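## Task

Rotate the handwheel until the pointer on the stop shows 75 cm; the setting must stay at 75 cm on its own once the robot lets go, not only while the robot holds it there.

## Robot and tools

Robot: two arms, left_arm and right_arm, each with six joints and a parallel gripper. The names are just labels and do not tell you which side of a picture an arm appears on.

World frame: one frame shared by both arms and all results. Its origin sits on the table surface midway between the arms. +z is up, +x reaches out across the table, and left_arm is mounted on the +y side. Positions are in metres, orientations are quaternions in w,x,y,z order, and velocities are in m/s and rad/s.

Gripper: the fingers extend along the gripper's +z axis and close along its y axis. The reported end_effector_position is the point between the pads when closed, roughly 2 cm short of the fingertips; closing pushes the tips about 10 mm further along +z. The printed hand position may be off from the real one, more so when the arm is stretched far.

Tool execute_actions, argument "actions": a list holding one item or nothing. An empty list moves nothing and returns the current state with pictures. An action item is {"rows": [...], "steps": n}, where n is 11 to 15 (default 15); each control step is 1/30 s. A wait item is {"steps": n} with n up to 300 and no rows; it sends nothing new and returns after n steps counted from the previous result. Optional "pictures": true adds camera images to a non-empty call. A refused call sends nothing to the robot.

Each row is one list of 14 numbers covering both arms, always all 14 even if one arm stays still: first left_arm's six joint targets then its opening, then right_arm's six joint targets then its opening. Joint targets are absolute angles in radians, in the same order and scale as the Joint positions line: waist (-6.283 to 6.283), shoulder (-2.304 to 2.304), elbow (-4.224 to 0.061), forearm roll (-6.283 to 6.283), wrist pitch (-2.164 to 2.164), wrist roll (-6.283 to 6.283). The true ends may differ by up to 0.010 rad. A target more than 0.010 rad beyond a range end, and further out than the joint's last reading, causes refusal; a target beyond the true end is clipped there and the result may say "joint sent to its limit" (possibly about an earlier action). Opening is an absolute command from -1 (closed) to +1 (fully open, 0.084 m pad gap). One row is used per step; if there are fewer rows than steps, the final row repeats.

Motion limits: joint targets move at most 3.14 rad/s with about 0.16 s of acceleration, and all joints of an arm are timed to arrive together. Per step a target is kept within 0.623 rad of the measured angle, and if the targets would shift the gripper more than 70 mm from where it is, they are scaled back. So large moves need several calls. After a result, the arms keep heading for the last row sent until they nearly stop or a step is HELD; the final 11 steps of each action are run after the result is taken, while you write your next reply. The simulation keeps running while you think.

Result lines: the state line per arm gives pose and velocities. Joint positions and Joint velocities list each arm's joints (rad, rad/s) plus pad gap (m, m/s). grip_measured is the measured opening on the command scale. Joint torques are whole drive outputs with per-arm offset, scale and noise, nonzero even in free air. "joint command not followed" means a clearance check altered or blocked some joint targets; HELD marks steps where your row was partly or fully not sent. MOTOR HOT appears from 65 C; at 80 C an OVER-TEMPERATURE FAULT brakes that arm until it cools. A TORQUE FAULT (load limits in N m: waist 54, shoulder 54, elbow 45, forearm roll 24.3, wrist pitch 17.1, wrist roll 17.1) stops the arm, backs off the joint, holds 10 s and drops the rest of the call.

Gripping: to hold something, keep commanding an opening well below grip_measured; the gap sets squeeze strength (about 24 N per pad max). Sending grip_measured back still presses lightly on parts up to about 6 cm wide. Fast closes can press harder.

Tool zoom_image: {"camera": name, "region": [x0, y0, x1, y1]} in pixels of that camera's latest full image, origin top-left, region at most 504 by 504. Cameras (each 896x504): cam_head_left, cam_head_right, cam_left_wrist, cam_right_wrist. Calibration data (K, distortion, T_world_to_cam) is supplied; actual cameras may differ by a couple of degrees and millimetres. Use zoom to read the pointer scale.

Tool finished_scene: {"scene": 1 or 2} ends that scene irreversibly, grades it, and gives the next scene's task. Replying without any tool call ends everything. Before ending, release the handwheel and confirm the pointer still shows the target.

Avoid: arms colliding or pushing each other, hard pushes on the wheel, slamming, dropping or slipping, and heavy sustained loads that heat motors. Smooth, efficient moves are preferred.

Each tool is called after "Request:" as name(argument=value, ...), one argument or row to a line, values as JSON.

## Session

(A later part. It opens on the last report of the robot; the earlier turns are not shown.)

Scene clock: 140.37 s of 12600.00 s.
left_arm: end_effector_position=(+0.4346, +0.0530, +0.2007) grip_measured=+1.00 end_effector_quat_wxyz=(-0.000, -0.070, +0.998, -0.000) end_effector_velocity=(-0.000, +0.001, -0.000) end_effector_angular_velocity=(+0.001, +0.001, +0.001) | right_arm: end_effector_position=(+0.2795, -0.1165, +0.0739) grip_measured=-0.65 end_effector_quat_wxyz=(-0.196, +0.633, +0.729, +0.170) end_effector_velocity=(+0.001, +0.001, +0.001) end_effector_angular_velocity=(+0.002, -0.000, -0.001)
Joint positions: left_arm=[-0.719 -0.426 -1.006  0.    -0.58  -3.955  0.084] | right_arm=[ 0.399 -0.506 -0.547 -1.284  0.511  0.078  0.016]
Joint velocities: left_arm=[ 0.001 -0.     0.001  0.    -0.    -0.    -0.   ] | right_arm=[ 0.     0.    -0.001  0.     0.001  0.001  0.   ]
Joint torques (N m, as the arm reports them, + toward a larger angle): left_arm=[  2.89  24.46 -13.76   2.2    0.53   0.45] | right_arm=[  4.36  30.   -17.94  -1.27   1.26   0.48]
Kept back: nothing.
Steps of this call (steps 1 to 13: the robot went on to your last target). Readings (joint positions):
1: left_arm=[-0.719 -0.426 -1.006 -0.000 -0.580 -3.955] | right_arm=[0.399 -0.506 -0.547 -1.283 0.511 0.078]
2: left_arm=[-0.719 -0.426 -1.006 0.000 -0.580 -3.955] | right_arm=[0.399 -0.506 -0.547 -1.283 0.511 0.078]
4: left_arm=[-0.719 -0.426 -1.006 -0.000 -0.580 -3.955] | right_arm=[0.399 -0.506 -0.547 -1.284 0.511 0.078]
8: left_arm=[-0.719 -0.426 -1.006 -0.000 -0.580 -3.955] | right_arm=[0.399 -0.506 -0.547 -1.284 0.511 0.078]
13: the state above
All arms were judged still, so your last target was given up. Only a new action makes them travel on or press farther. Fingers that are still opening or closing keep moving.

Request:
execute_actions(
  actions=[
    {"rows": [[-0.7187,-0.4256,-1.006,0,-0.5804,-3.955,1,0.39946,-0.50796,-0.54611,-1.27958,0.51171,0.0738,-0.8],[-0.7187,-0.4256,-1.006,0,-0.5804,-3.955,1,0.39946,-0.51331,-0.54708,-1.27204,0.51291,0.06517,-0.8],[-0.7187,-0.4256,-1.006,0,-0.5804,-3.955,1,0.39931,-0.52156,-0.54899,-1.26132,0.51471,0.0527,-0.8],[-0.7187,-0.4256,-1.006,0,-0.5804,-3.955,1,0.39877,-0.53289,-0.5524,-1.24832,0.51706,0.03718,-0.8],[-0.7187,-0.4256,-1.006,0,-0.5804,-3.955,1,0.39763,-0.54641,-0.55773,-1.2356,0.51962,0.02127,-0.8],[-0.7187,-0.4256,-1.006,0,-0.5804,-3.955,1,0.39573,-0.56185,-0.56532,-1.2243,0.52219,0.0061,-0.8],[-0.7187,-0.4256,-1.006,0,-0.5804,-3.955,1,0.39289,-0.57871,-0.5756,-1.21617,0.52445,-0.00653,-0.8],[-0.7187,-0.4256,-1.006,0,-0.5804,-3.955,1,0.38895,-0.59612,-0.58883,-1.2133,0.526,-0.01439,-0.8],[-0.7187,-0.4256,-1.006,0,-0.5804,-3.955,1,0.3844,-0.61138,-0.60337,-1.2168,0.52635,-0.01562,-0.8],[-0.7187,-0.4256,-1.006,0,-0.5804,-3.955,1,0.3795,-0.62425,-0.61859,-1.22578,0.52563,-0.01095,-0.8],[-0.7187,-0.4256,-1.006,0,-0.5804,-3.955,1,0.3744,-0.63441,-0.63401,-1.23977,0.52394,-0.00073,-0.8],[-0.7187,-0.4256,-1.006,0,-0.5804,-3.955,1,0.3693,-0.64168,-0.64916,-1.25817,0.52146,0.01457,-0.8],[-0.7187,-0.4256,-1.006,0,-0.5804,-3.955,1,0.36435,-0.64595,-0.66358,-1.28027,0.5184,0.03429,-0.8],[-0.7187,-0.4256,-1.006,0,-0.5804,-3.955,1,0.3597,-0.64722,-0.67687,-1.3053,0.51503,0.05773,-0.8],[-0.7187,-0.4256,-1.006,0,-0.5804,-3.955,1,0.35547,-0.64558,-0.68866,-1.33249,0.51161,0.0841,-0.8]], "steps": 15},
  ],
)

Request:
execute_actions(
  actions=[
    {"rows": [[-0.7187,-0.4256,-1.006,0,-0.5804,-3.955,1,0.35175,-0.64115,-0.69862,-1.36104,0.50837,0.11261,-0.8],[-0.7187,-0.4256,-1.006,0,-0.5804,-3.955,1,0.34862,-0.63411,-0.70652,-1.3902,0.50549,0.14246,-0.8],[-0.7187,-0.4256,-1.006,0,-0.5804,-3.955,1,0.34615,-0.62469,-0.71213,-1.41924,0.50311,0.17287,-0.8],[-0.7187,-0.4256,-1.006,0,-0.5804,-3.955,1,0.34435,-0.61311,-0.71534,-1.44746,0.50127,0.20308,-0.8],[-0.7187,-0.4256,-1.006,0,-0.5804,-3.955,1,0.34327,-0.59966,-0.71605,-1.47421,0.49995,0.23237,-0.8],[-0.7187,-0.4256,-1.006,0,-0.5804,-3.955,1,0.3429,-0.58463,-0.71426,-1.49886,0.49908,0.26003,-0.8],[-0.7187,-0.4256,-1.006,0,-0.5804,-3.955,1,0.34327,-0.56835,-0.71,-1.5208,0.49852,0.2854,-0.8],[-0.7187,-0.4256,-1.006,0,-0.5804,-3.955,1,0.34435,-0.55117,-0.70338,-1.53946,0.49813,0.30782,-0.8],[-0.7187,-0.4256,-1.006,0,-0.5804,-3.955,1,0.34615,-0.53353,-0.69457,-1.55431,0.49776,0.32667,-0.8],[-0.7187,-0.4256,-1.006,0,-0.5804,-3.955,1,0.34862,-0.51585,-0.68379,-1.56483,0.4973,0.34139,-0.8],[-0.7187,-0.4256,-1.006,0,-0.5804,-3.955,1,0.35175,-0.49864,-0.67132,-1.57062,0.49667,0.35144,-0.8]], "steps": 11},
  ],
)

Request:
execute_actions(
  actions=[
    {"rows": [[-0.7187,-0.4256,-1.006,0,-0.5804,-3.955,1,0.35547,-0.48241,-0.6575,-1.57133,0.49585,0.35642,-0.8],[-0.7187,-0.4256,-1.006,0,-0.5804,-3.955,1,0.3597,-0.46771,-0.64272,-1.56674,0.49489,0.35598,-0.8],[-0.7187,-0.4256,-1.006,0,-0.5804,-3.955,1,0.36435,-0.45506,-0.6274,-1.55682,0.49389,0.34996,-0.8],[-0.7187,-0.4256,-1.006,0,-0.5804,-3.955,1,0.3693,-0.44496,-0.61201,-1.54166,0.49301,0.33835,-0.8],[-0.7187,-0.4256,-1.006,0,-0.5804,-3.955,1,0.3744,-0.43785,-0.59703,-1.5216,0.49242,0.32133,-0.8],[-0.7187,-0.4256,-1.006,0,-0.5804,-3.955,1,0.3795,-0.43406,-0.58293,-1.49713,0.49232,0.29931,-0.8],[-0.7187,-0.4256,-1.006,0,-0.5804,-3.955,1,0.3844,-0.43383,-0.57018,-1.46899,0.49284,0.27288,-0.8],[-0.7187,-0.4256,-1.006,0,-0.5804,-3.955,1,0.38895,-0.43725,-0.55922,-1.43806,0.49412,0.24285,-0.8],[-0.7187,-0.4256,-1.006,0,-0.5804,-3.955,1,0.39296,-0.44425,-0.55042,-1.40541,0.4962,0.2102,-0.8],[-0.7187,-0.4256,-1.006,0,-0.5804,-3.955,1,0.39626,-0.45464,-0.54408,-1.37216,0.49905,0.17605,-0.8],[-0.7187,-0.4256,-1.006,0,-0.5804,-3.955,1,0.39873,-0.46804,-0.54044,-1.33954,0.50257,0.14161,-0.8],[-0.7187,-0.4256,-1.006,0,-0.5804,-3.955,1,0.40026,-0.48398,-0.53962,-1.30872,0.50657,0.10812,-0.8],[-0.7187,-0.4256,-1.006,0,-0.5804,-3.955,1,0.40078,-0.50185,-0.54166,-1.28083,0.51082,0.07677,-0.8]], "steps": 13},
  ],
)

Request:
execute_actions(
  actions=[
    {"rows": [[-0.7187,-0.4256,-1.006,0,-0.5804,-3.955,1,0.40026,-0.52098,-0.54647,-1.25686,0.51502,0.0487,-0.8],[-0.7187,-0.4256,-1.006,0,-0.5804,-3.955,1,0.39873,-0.54066,-0.5539,-1.23762,0.51889,0.02487,-0.8],[-0.7187,-0.4256,-1.006,0,-0.5804,-3.955,1,0.39626,-0.56019,-0.56367,-1.22374,0.52215,0.00607,-0.8],[-0.7187,-0.4256,-1.006,0,-0.5804,-3.955,1,0.39296,-0.57888,-0.57545,-1.21559,0.52458,-0.00713,-0.8],[-0.7187,-0.4256,-1.006,0,-0.5804,-3.955,1,0.38895,-0.59612,-0.58883,-1.2133,0.526,-0.01439,-0.8],[-0.7187,-0.4256,-1.006,0,-0.5804,-3.955,1,0.3844,-0.61138,-0.60337,-1.2168,0.52635,-0.01562,-0.8],[-0.7187,-0.4256,-1.006,0,-0.5804,-3.955,1,0.3795,-0.62425,-0.61859,-1.22578,0.52563,-0.01095,-0.8],[-0.7187,-0.4256,-1.006,0,-0.5804,-3.955,1,0.3744,-0.63441,-0.63401,-1.23977,0.52394,-0.00073,-0.8],[-0.7187,-0.4256,-1.006,0,-0.5804,-3.955,1,0.3693,-0.64168,-0.64916,-1.25817,0.52146,0.01457,-0.8],[-0.7187,-0.4256,-1.006,0,-0.5804,-3.955,1,0.36435,-0.64595,-0.66358,-1.28027,0.5184,0.03429,-0.8],[-0.7187,-0.4256,-1.006,0,-0.5804,-3.955,1,0.3597,-0.64722,-0.67687,-1.3053,0.51503,0.05773,-0.8],[-0.7187,-0.4256,-1.006,0,-0.5804,-3.955,1,0.35547,-0.64558,-0.68866,-1.33249,0.51161,0.0841,-0.8],[-0.7187,-0.4256,-1.006,0,-0.5804,-3.955,1,0.35175,-0.64115,-0.69862,-1.36104,0.50837,0.11261,-0.8],[-0.7187,-0.4256,-1.006,0,-0.5804,-3.955,1,0.34862,-0.63411,-0.70652,-1.3902,0.50549,0.14246,-0.8]], "steps": 14},
  ],
)

Request:
execute_actions(
  actions=[
    {"rows": [[-0.7187,-0.4256,-1.006,0,-0.5804,-3.955,1,0.34615,-0.62469,-0.71213,-1.41924,0.50311,0.17287,-0.8],[-0.7187,-0.4256,-1.006,0,-0.5804,-3.955,1,0.34435,-0.61311,-0.71534,-1.44746,0.50127,0.20308,-0.8],[-0.7187,-0.4256,-1.006,0,-0.5804,-3.955,1,0.34327,-0.59966,-0.71605,-1.47421,0.49995,0.23237,-0.8],[-0.7187,-0.4256,-1.006,0,-0.5804,-3.955,1,0.3429,-0.58463,-0.71426,-1.49886,0.49908,0.26003,-0.8],[-0.7187,-0.4256,-1.006,0,-0.5804,-3.955,1,0.34327,-0.56835,-0.71,-1.5208,0.49852,0.2854,-0.8],[-0.7187,-0.4256,-1.006,0,-0.5804,-3.955,1,0.34435,-0.55117,-0.70338,-1.53946,0.49813,0.30782,-0.8],[-0.7187,-0.4256,-1.006,0,-0.5804,-3.955,1,0.34615,-0.53353,-0.69457,-1.55431,0.49776,0.32667,-0.8],[-0.7187,-0.4256,-1.006,0,-0.5804,-3.955,1,0.34862,-0.51585,-0.68379,-1.56483,0.4973,0.34139,-0.8],[-0.7187,-0.4256,-1.006,0,-0.5804,-3.955,1,0.35175,-0.49864,-0.67132,-1.57062,0.49667,0.35144,-0.8],[-0.7187,-0.4256,-1.006,0,-0.5804,-3.955,1,0.35547,-0.48241,-0.6575,-1.57133,0.49585,0.35642,-0.8],[-0.7187,-0.4256,-1.006,0,-0.5804,-3.955,1,0.3597,-0.46771,-0.64272,-1.56674,0.49489,0.35598,-0.8],[-0.7187,-0.4256,-1.006,0,-0.5804,-3.955,1,0.36435,-0.45506,-0.6274,-1.55682,0.49389,0.34996,-0.8],[-0.7187,-0.4256,-1.006,0,-0.5804,-3.955,1,0.3693,-0.44496,-0.61201,-1.54166,0.49301,0.33835,-0.8]], "steps": 13},
  ],
)

Request:
execute_actions(
  actions=[
    {"rows": [[-0.7187,-0.4256,-1.006,0,-0.5804,-3.955,1,0.3744,-0.43785,-0.59703,-1.5216,0.49242,0.32133,-0.8],[-0.7187,-0.4256,-1.006,0,-0.5804,-3.955,1,0.3795,-0.43406,-0.58293,-1.49713,0.49232,0.29931,-0.8],[-0.7187,-0.4256,-1.006,0,-0.5804,-3.955,1,0.3844,-0.43383,-0.57018,-1.46899,0.49284,0.27288,-0.8],[-0.7187,-0.4256,-1.006,0,-0.5804,-3.955,1,0.38895,-0.43725,-0.55922,-1.43806,0.49412,0.24285,-0.8],[-0.7187,-0.4256,-1.006,0,-0.5804,-3.955,1,0.39296,-0.44425,-0.55042,-1.40541,0.4962,0.2102,-0.8],[-0.7187,-0.4256,-1.006,0,-0.5804,-3.955,1,0.39584,-0.45394,-0.54502,-1.37556,0.49884,0.17944,-0.8],[-0.7187,-0.4256,-1.006,0,-0.5804,-3.955,1,0.39775,-0.46472,-0.54228,-1.34974,0.50162,0.15213,-0.8],[-0.7187,-0.4256,-1.006,0,-0.5804,-3.955,1,0.3989,-0.47548,-0.54145,-1.32825,0.50429,0.12888,-0.8],[-0.7187,-0.4256,-1.006,0,-0.5804,-3.955,1,0.39944,-0.48558,-0.54201,-1.31111,0.50669,0.10988,-0.8],[-0.7187,-0.4256,-1.006,0,-0.5804,-3.955,1,0.39956,-0.49355,-0.54318,-1.29925,0.50853,0.09645,-0.8],[-0.7187,-0.4256,-1.006,0,-0.5804,-3.955,1,0.39952,-0.49899,-0.54429,-1.29186,0.50974,0.08792,-0.8],[-0.7187,-0.4256,-1.006,0,-0.5804,-3.955,1,0.39946,-0.50174,-0.54494,-1.2883,0.51033,0.08379,-0.8],[-0.7187,-0.4256,-1.006,0,-0.5804,-3.955,1,0.39942,-0.50356,-0.54538,-1.28595,0.51072,0.08105,-0.8]], "steps": 14},
  ],
)

Request:
execute_actions(
  actions=[
    {"steps": 22},
  ],
  pictures=true,
)

Scene clock: 167.33 s of 12600.00 s.
left_arm: end_effector_position=(+0.4346, +0.0530, +0.2007) grip_measured=+1.00 end_effector_quat_wxyz=(-0.000, -0.070, +0.998, -0.000) end_effector_velocity=(-0.000, +0.000, -0.000) end_effector_angular_velocity=(+0.000, +0.000, -0.000) | right_arm: end_effector_position=(+0.2792, -0.1166, +0.0725) grip_measured=-0.65 end_effector_quat_wxyz=(-0.196, +0.633, +0.729, +0.170) end_effector_velocity=(+0.000, -0.000, -0.037) end_effector_angular_velocity=(+0.002, -0.003, +0.001)
Joint positions: left_arm=[-0.719 -0.426 -1.006 -0.    -0.58  -3.955  0.084] | right_arm=[ 0.399 -0.51  -0.547 -1.276  0.512  0.07   0.016]
Joint velocities: left_arm=[-0.  0.  0. -0. -0.  0.  0.] | right_arm=[-0.001 -0.114 -0.021  0.162  0.028 -0.189  0.   ]
Joint torques (N m, as the arm reports them, + toward a larger angle): left_arm=[  2.19  25.91 -12.61   2.09   0.48   0.68] | right_arm=[  6.36  21.1  -14.21  -0.88   1.55   0.18]
Steps of this call (steps 1 to 805: nothing new was sent; steps 806 to 809: the first 4 steps of this action). Readings (joint positions):
806: left_arm=[-0.719 -0.426 -1.006 0.000 -0.580 -3.955] | right_arm=[0.399 -0.506 -0.546 -1.284 0.511 0.078]
807: left_arm=[-0.719 -0.426 -1.006 0.000 -0.580 -3.955] | right_arm=[0.399 -0.506 -0.546 -1.283 0.511 0.077]
809: the state above

Scene clock: 167.70 s of 12600.00 s.
left_arm: end_effector_position=(+0.4346, +0.0530, +0.2007) grip_measured=+1.00 end_effector_quat_wxyz=(-0.000, -0.070, +0.998, -0.000) end_effector_velocity=(+0.000, -0.000, +0.001) end_effector_angular_velocity=(-0.001, -0.001, +0.002) | right_arm: end_effector_position=(+0.3075, -0.1129, +0.0414) grip_measured=-0.65 end_effector_quat_wxyz=(-0.196, +0.634, +0.729, +0.169) end_effector_velocity=(+0.163, +0.020, -0.014) end_effector_angular_velocity=(-0.008, -0.007, -0.002)
Joint positions: left_arm=[-0.719 -0.426 -1.006 -0.    -0.58  -3.955  0.084] | right_arm=[ 0.373 -0.634 -0.64  -1.257  0.521  0.017  0.016]
Joint velocities: left_arm=[-0.     0.    -0.001  0.    -0.    -0.002 -0.   ] | right_arm=[-0.14  -0.199 -0.413 -0.483 -0.074  0.398  0.   ]
Joint torques (N m, as the arm reports them, + toward a larger angle): left_arm=[  1.08  26.63 -13.57   1.83   0.69   0.48] | right_arm=[  0.07  55.34 -17.52  -2.6    1.39   0.62]
Kept back: the last 11 steps of this action.
Steps of this call (steps 1 to 11: the last 11 steps of your previous action). Readings (joint positions):
1: left_arm=[-0.719 -0.426 -1.006 0.000 -0.580 -3.955] | right_arm=[0.399 -0.515 -0.548 -1.270 0.514 0.062]
2: left_arm=[-0.719 -0.426 -1.006 0.000 -0.580 -3.955] | right_arm=[0.399 -0.522 -0.550 -1.261 0.515 0.052]
4: left_arm=[-0.719 -0.426 -1.006 0.000 -0.580 -3.955] | right_arm=[0.397 -0.544 -0.558 -1.241 0.519 0.027]
8: left_arm=[-0.719 -0.426 -1.006 -0.000 -0.580 -3.955] | right_arm=[0.386 -0.602 -0.598 -1.225 0.525 -0.004]
11: the state above

Scene clock: 168.13 s of 12600.00 s.
left_arm: end_effector_position=(+0.4346, +0.0530, +0.2007) grip_measured=+1.00 end_effector_quat_wxyz=(-0.000, -0.070, +0.998, -0.000) end_effector_velocity=(+0.000, -0.000, +0.000) end_effector_angular_velocity=(-0.000, -0.000, +0.001) | right_arm: end_effector_position=(+0.3382, -0.1087, +0.0932) grip_measured=-0.65 end_effector_quat_wxyz=(-0.195, +0.633, +0.729, +0.171) end_effector_velocity=(-0.099, -0.013, +0.143) end_effector_angular_velocity=(-0.005, +0.004, +0.007)
Joint positions: left_arm=[-0.719 -0.426 -1.006  0.    -0.58  -3.955  0.084] | right_arm=[ 0.348 -0.525 -0.686 -1.548  0.497  0.322  0.016]
Joint velocities: left_arm=[ 0.    -0.    -0.001 -0.    -0.    -0.     0.   ] | right_arm=[ 0.075  0.512  0.311 -0.316 -0.019  0.435 -0.   ]
Joint torques (N m, as the arm reports them, + toward a larger angle): left_arm=[  1.72  24.59 -14.02   1.63   0.52   0.61] | right_arm=[ 10.87  27.63 -11.27  -1.04   1.66   0.26]
Steps of this call (steps 1 to 11: the last 11 steps of your previous action; steps 12 to 13: the first 2 steps of this action). Readings (joint positions):
12: left_arm=[-0.719 -0.426 -1.006 0.000 -0.580 -3.955] | right_arm=[0.346 -0.543 -0.696 -1.535 0.498 0.305]
13: the state above

Scene clock: 168.60 s of 12600.00 s.
left_arm: end_effector_position=(+0.4346, +0.0530, +0.2007) grip_measured=+1.00 end_effector_quat_wxyz=(-0.000, -0.070, +0.998, -0.000) end_effector_velocity=(-0.000, +0.000, -0.000) end_effector_angular_velocity=(+0.000, +0.001, -0.000) | right_arm: end_effector_position=(+0.2794, -0.1167, +0.0785) grip_measured=-0.65 end_effector_quat_wxyz=(-0.196, +0.634, +0.729, +0.169) end_effector_velocity=(-0.020, -0.002, -0.169) end_effector_angular_velocity=(-0.002, -0.000, -0.006)
Joint positions: left_arm=[-0.719 -0.426 -1.006  0.    -0.58  -3.955  0.084] | right_arm=[ 0.398 -0.492 -0.545 -1.311  0.508  0.108  0.016]
Joint velocities: left_arm=[ 0.001 -0.     0.001 -0.    -0.     0.001  0.   ] | right_arm=[ 0.024 -0.492 -0.042  0.812  0.112 -0.894 -0.   ]
Joint torques (N m, as the arm reports them, + toward a larger angle): left_arm=[  1.37  27.2  -14.52   2.42   0.57   0.58] | right_arm=[  5.32  21.52 -16.78  -2.97   1.6    0.59]
Steps of this call (steps 1 to 11: the last 11 steps of your previous action; steps 12 to 14: the first 3 steps of this action). Readings (joint positions):
12: left_arm=[-0.719 -0.426 -1.006 0.000 -0.580 -3.955] | right_arm=[0.395 -0.464 -0.548 -1.368 0.501 0.170]
13: left_arm=[-0.719 -0.426 -1.006 0.000 -0.580 -3.955] | right_arm=[0.397 -0.477 -0.545 -1.339 0.504 0.139]
14: the state above

Scene clock: 169.03 s of 12600.00 s.
left_arm: end_effector_position=(+0.4346, +0.0530, +0.2007) grip_measured=+1.00 end_effector_quat_wxyz=(-0.000, -0.070, +0.998, -0.000) end_effector_velocity=(+0.000, -0.000, +0.000) end_effector_angular_velocity=(-0.001, -0.001, +0.001) | right_arm: end_effector_position=(+0.3294, -0.1099, +0.0473) grip_measured=-0.65 end_effector_quat_wxyz=(-0.195, +0.634, +0.729, +0.170) end_effector_velocity=(+0.157, +0.023, +0.101) end_effector_angular_velocity=(+0.012, -0.046, -0.014)
Joint positions: left_arm=[-0.719 -0.426 -1.006  0.    -0.58  -3.955  0.084] | right_arm=[ 0.355 -0.639 -0.689 -1.343  0.51   0.097  0.016]
Joint velocities: left_arm=[ 0.     0.    -0.001 -0.    -0.    -0.001 -0.   ] | right_arm=[-0.114  0.12  -0.304 -0.756 -0.089  0.752  0.   ]
Joint torques (N m, as the arm reports them, + toward a larger angle): left_arm=[  1.65  27.87 -13.65   2.27   0.65   0.58] | right_arm=[ 7.3  50.48 -8.85 -3.76  2.74  1.  ]
Steps of this call (steps 1 to 11: the last 11 steps of your previous action; steps 12 to 13: the first 2 steps of this action). Readings (joint positions):
12: left_arm=[-0.719 -0.426 -1.006 -0.000 -0.580 -3.955] | right_arm=[0.359 -0.642 -0.678 -1.319 0.513 0.073]
13: the state above

Scene clock: 169.50 s of 12600.00 s.
left_arm: end_effector_position=(+0.4346, +0.0530, +0.2007) grip_measured=+1.00 end_effector_quat_wxyz=(-0.000, -0.070, +0.998, -0.000) end_effector_velocity=(-0.000, +0.000, -0.000) end_effector_angular_velocity=(+0.000, +0.001, -0.000) | right_arm: end_effector_position=(+0.3146, -0.1119, +0.1070) grip_measured=-0.65 end_effector_quat_wxyz=(-0.195, +0.633, +0.729, +0.170) end_effector_velocity=(-0.159, -0.021, +0.014) end_effector_angular_velocity=(-0.000, +0.002, -0.006)
Joint positions: left_arm=[-0.719 -0.426 -1.006 -0.    -0.58  -3.955  0.084] | right_arm=[ 0.367 -0.455 -0.62  -1.538  0.494  0.332  0.016]
Joint velocities: left_arm=[ 0.001 -0.     0.     0.    -0.     0.001  0.   ] | right_arm=[ 0.134  0.269  0.415  0.406 -0.017 -0.306  0.   ]
Joint torques (N m, as the arm reports them, + toward a larger angle): left_arm=[  1.04  23.62 -13.83   1.47   0.66   0.57] | right_arm=[ 11.63  15.79 -12.86   0.36   2.02   0.27]
Steps of this call (steps 1 to 11: the last 11 steps of your previous action; steps 12 to 14: the first 3 steps of this action). Readings (joint positions):
12: left_arm=[-0.719 -0.426 -1.006 0.000 -0.580 -3.955] | right_arm=[0.359 -0.478 -0.648 -1.557 0.495 0.343]
13: left_arm=[-0.719 -0.426 -1.006 0.000 -0.580 -3.955] | right_arm=[0.363 -0.465 -0.634 -1.550 0.495 0.340]
14: the state above

Scene clock: 170.23 s of 12600.00 s.
left_arm: end_effector_position=(+0.4346, +0.0530, +0.2007) grip_measured=+1.00 end_effector_quat_wxyz=(-0.000, -0.070, +0.998, -0.000) end_effector_velocity=(-0.000, -0.000, -0.000) end_effector_angular_velocity=(+0.000, +0.000, +0.001) | right_arm: end_effector_position=(+0.2791, -0.1167, +0.0746) grip_measured=-0.65 end_effector_quat_wxyz=(-0.196, +0.633, +0.729, +0.170) end_effector_velocity=(-0.000, +0.000, -0.000) end_effector_angular_velocity=(-0.001, +0.001, -0.002)
Joint positions: left_arm=[-0.719 -0.426 -1.006  0.    -0.58  -3.955  0.084] | right_arm=[ 0.399 -0.503 -0.545 -1.286  0.511  0.081  0.016]
Joint velocities: left_arm=[-0.     0.     0.     0.    -0.    -0.001  0.   ] | right_arm=[ 0.001 -0.001  0.     0.004 -0.    -0.001 -0.   ]
Joint torques (N m, as the arm reports them, + toward a larger angle): left_arm=[  1.91  28.14 -13.78   2.08   0.52   0.52] | right_arm=[  8.55  26.85 -14.33  -1.84   1.9    0.39]
Kept back: nothing.
Steps of this call (steps 1 to 11: the last 11 steps of your previous action; steps 12 to 22: the robot went on to your last target). Readings (joint positions):
1: left_arm=[-0.719 -0.426 -1.006 0.000 -0.580 -3.955] | right_arm=[0.372 -0.447 -0.607 -1.523 0.493 0.319]
2: left_arm=[-0.719 -0.426 -1.006 -0.000 -0.580 -3.955] | right_arm=[0.376 -0.443 -0.594 -1.503 0.493 0.302]
4: left_arm=[-0.719 -0.426 -1.006 -0.000 -0.580 -3.955] | right_arm=[0.385 -0.441 -0.570 -1.455 0.495 0.257]
8: left_arm=[-0.719 -0.426 -1.006 -0.000 -0.580 -3.955] | right_arm=[0.397 -0.471 -0.546 -1.352 0.503 0.153]
22: the state above
camera_calibration (this result's frames):
cam_left_wrist: T_world_to_cam=[[-0.130723, 0.991419, -0.000231786, 0.0330046], [0.991401, 0.130722, 0.00595231, -0.377546], [0.00593153, 0.000548312, -0.999982, 0.329506], [0, 0, 0, 1]] pos_world=[0.37666, 0.0164516, 0.331755]
cam_right_wrist: T_world_to_cam=[[0.987657, 0.156626, -0.00139594, -0.221849], [0.132978, -0.843179, -0.520928, -0.0257843], [-0.0827678, 0.514312, -0.8536, 0.27539], [0, 0, 0, 1]] pos_world=[0.245333, -0.12863, 0.221332]

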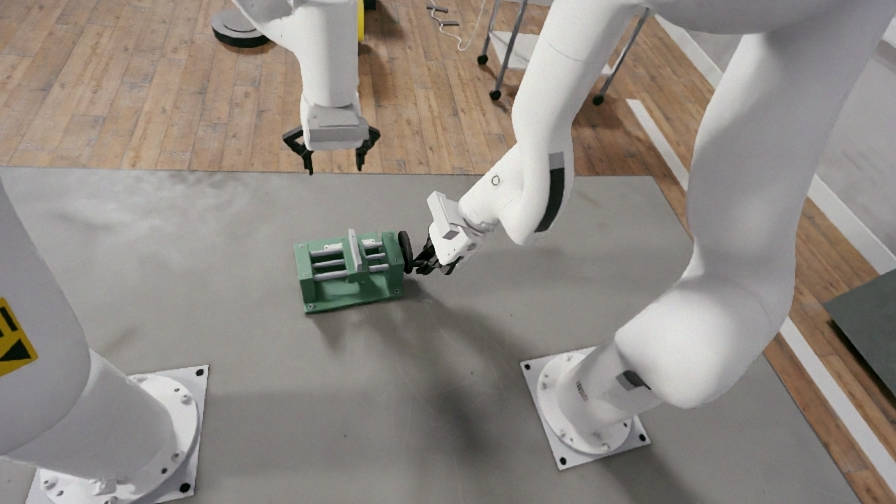

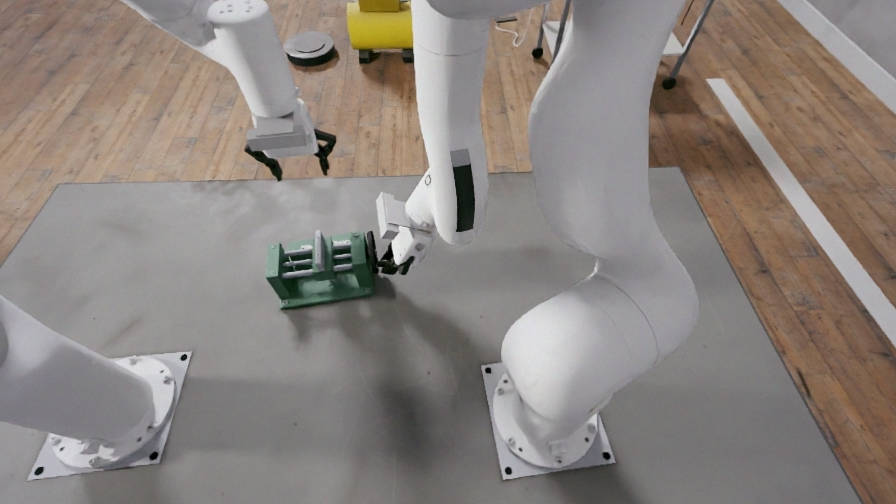

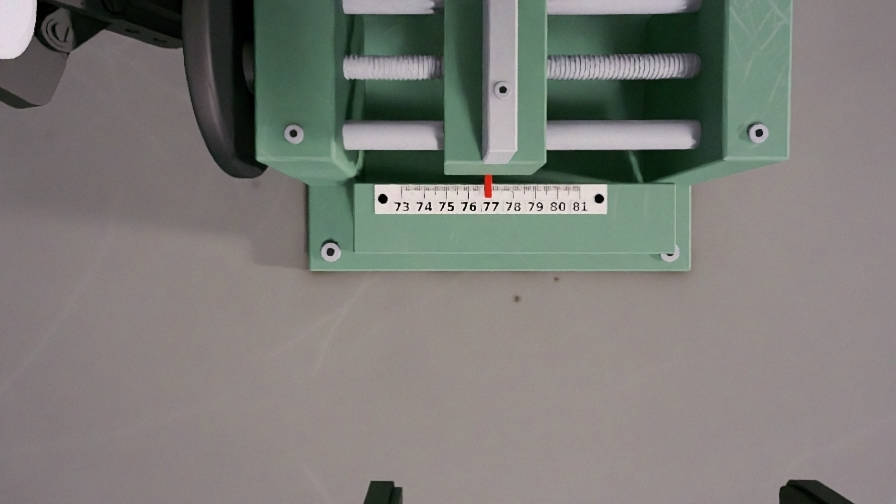

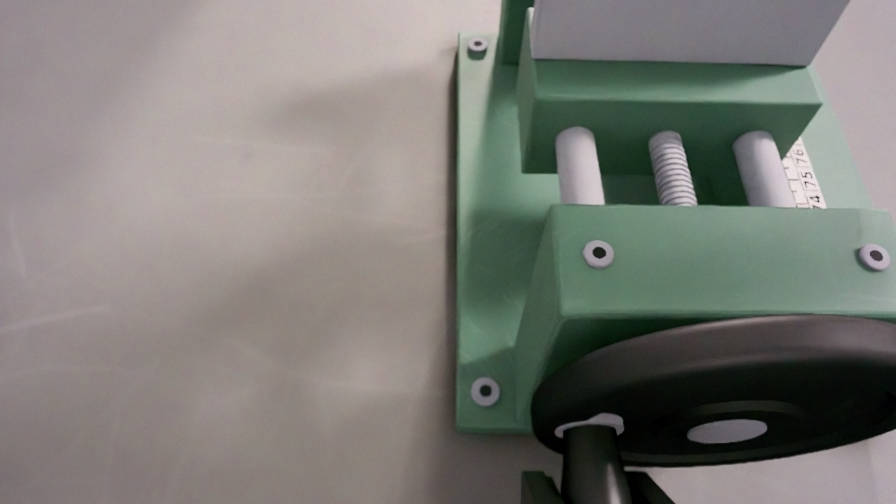

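Request:
zoom_image(
  camera="cam_left_wrist",
  region=[430, 165, 530, 220],
)

Region (430, 165, 530, 220) of cam_left_wrist's 896x504 image, scaled by 5.040, with more detail than that image has; it fills the top 277 rows of this view, and the rest is white.

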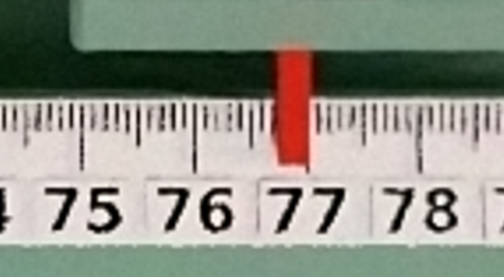

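Request:
zoom_image(
  camera="cam_left_wrist",
  region=[465, 172, 515, 202],
)

Request:
zoom_image(
  camera="cam_left_wrist",
  region=[425, 172, 475, 202],
)

Region (465, 172, 515, 202) of cam_left_wrist's 896x504 image, scaled by 10.080, with more detail than that image has; it fills the top 302 rows of this view, and the rest is white.

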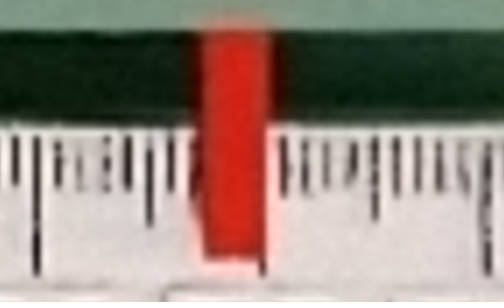

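Region (425, 172, 475, 202) of cam_left_wrist's 896x504 image, scaled by 10.080, with more detail than that image has; it fills the top 302 rows of this view, and the rest is white.

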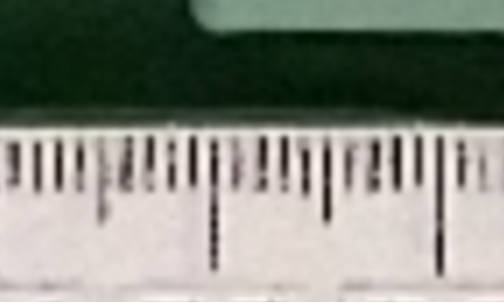

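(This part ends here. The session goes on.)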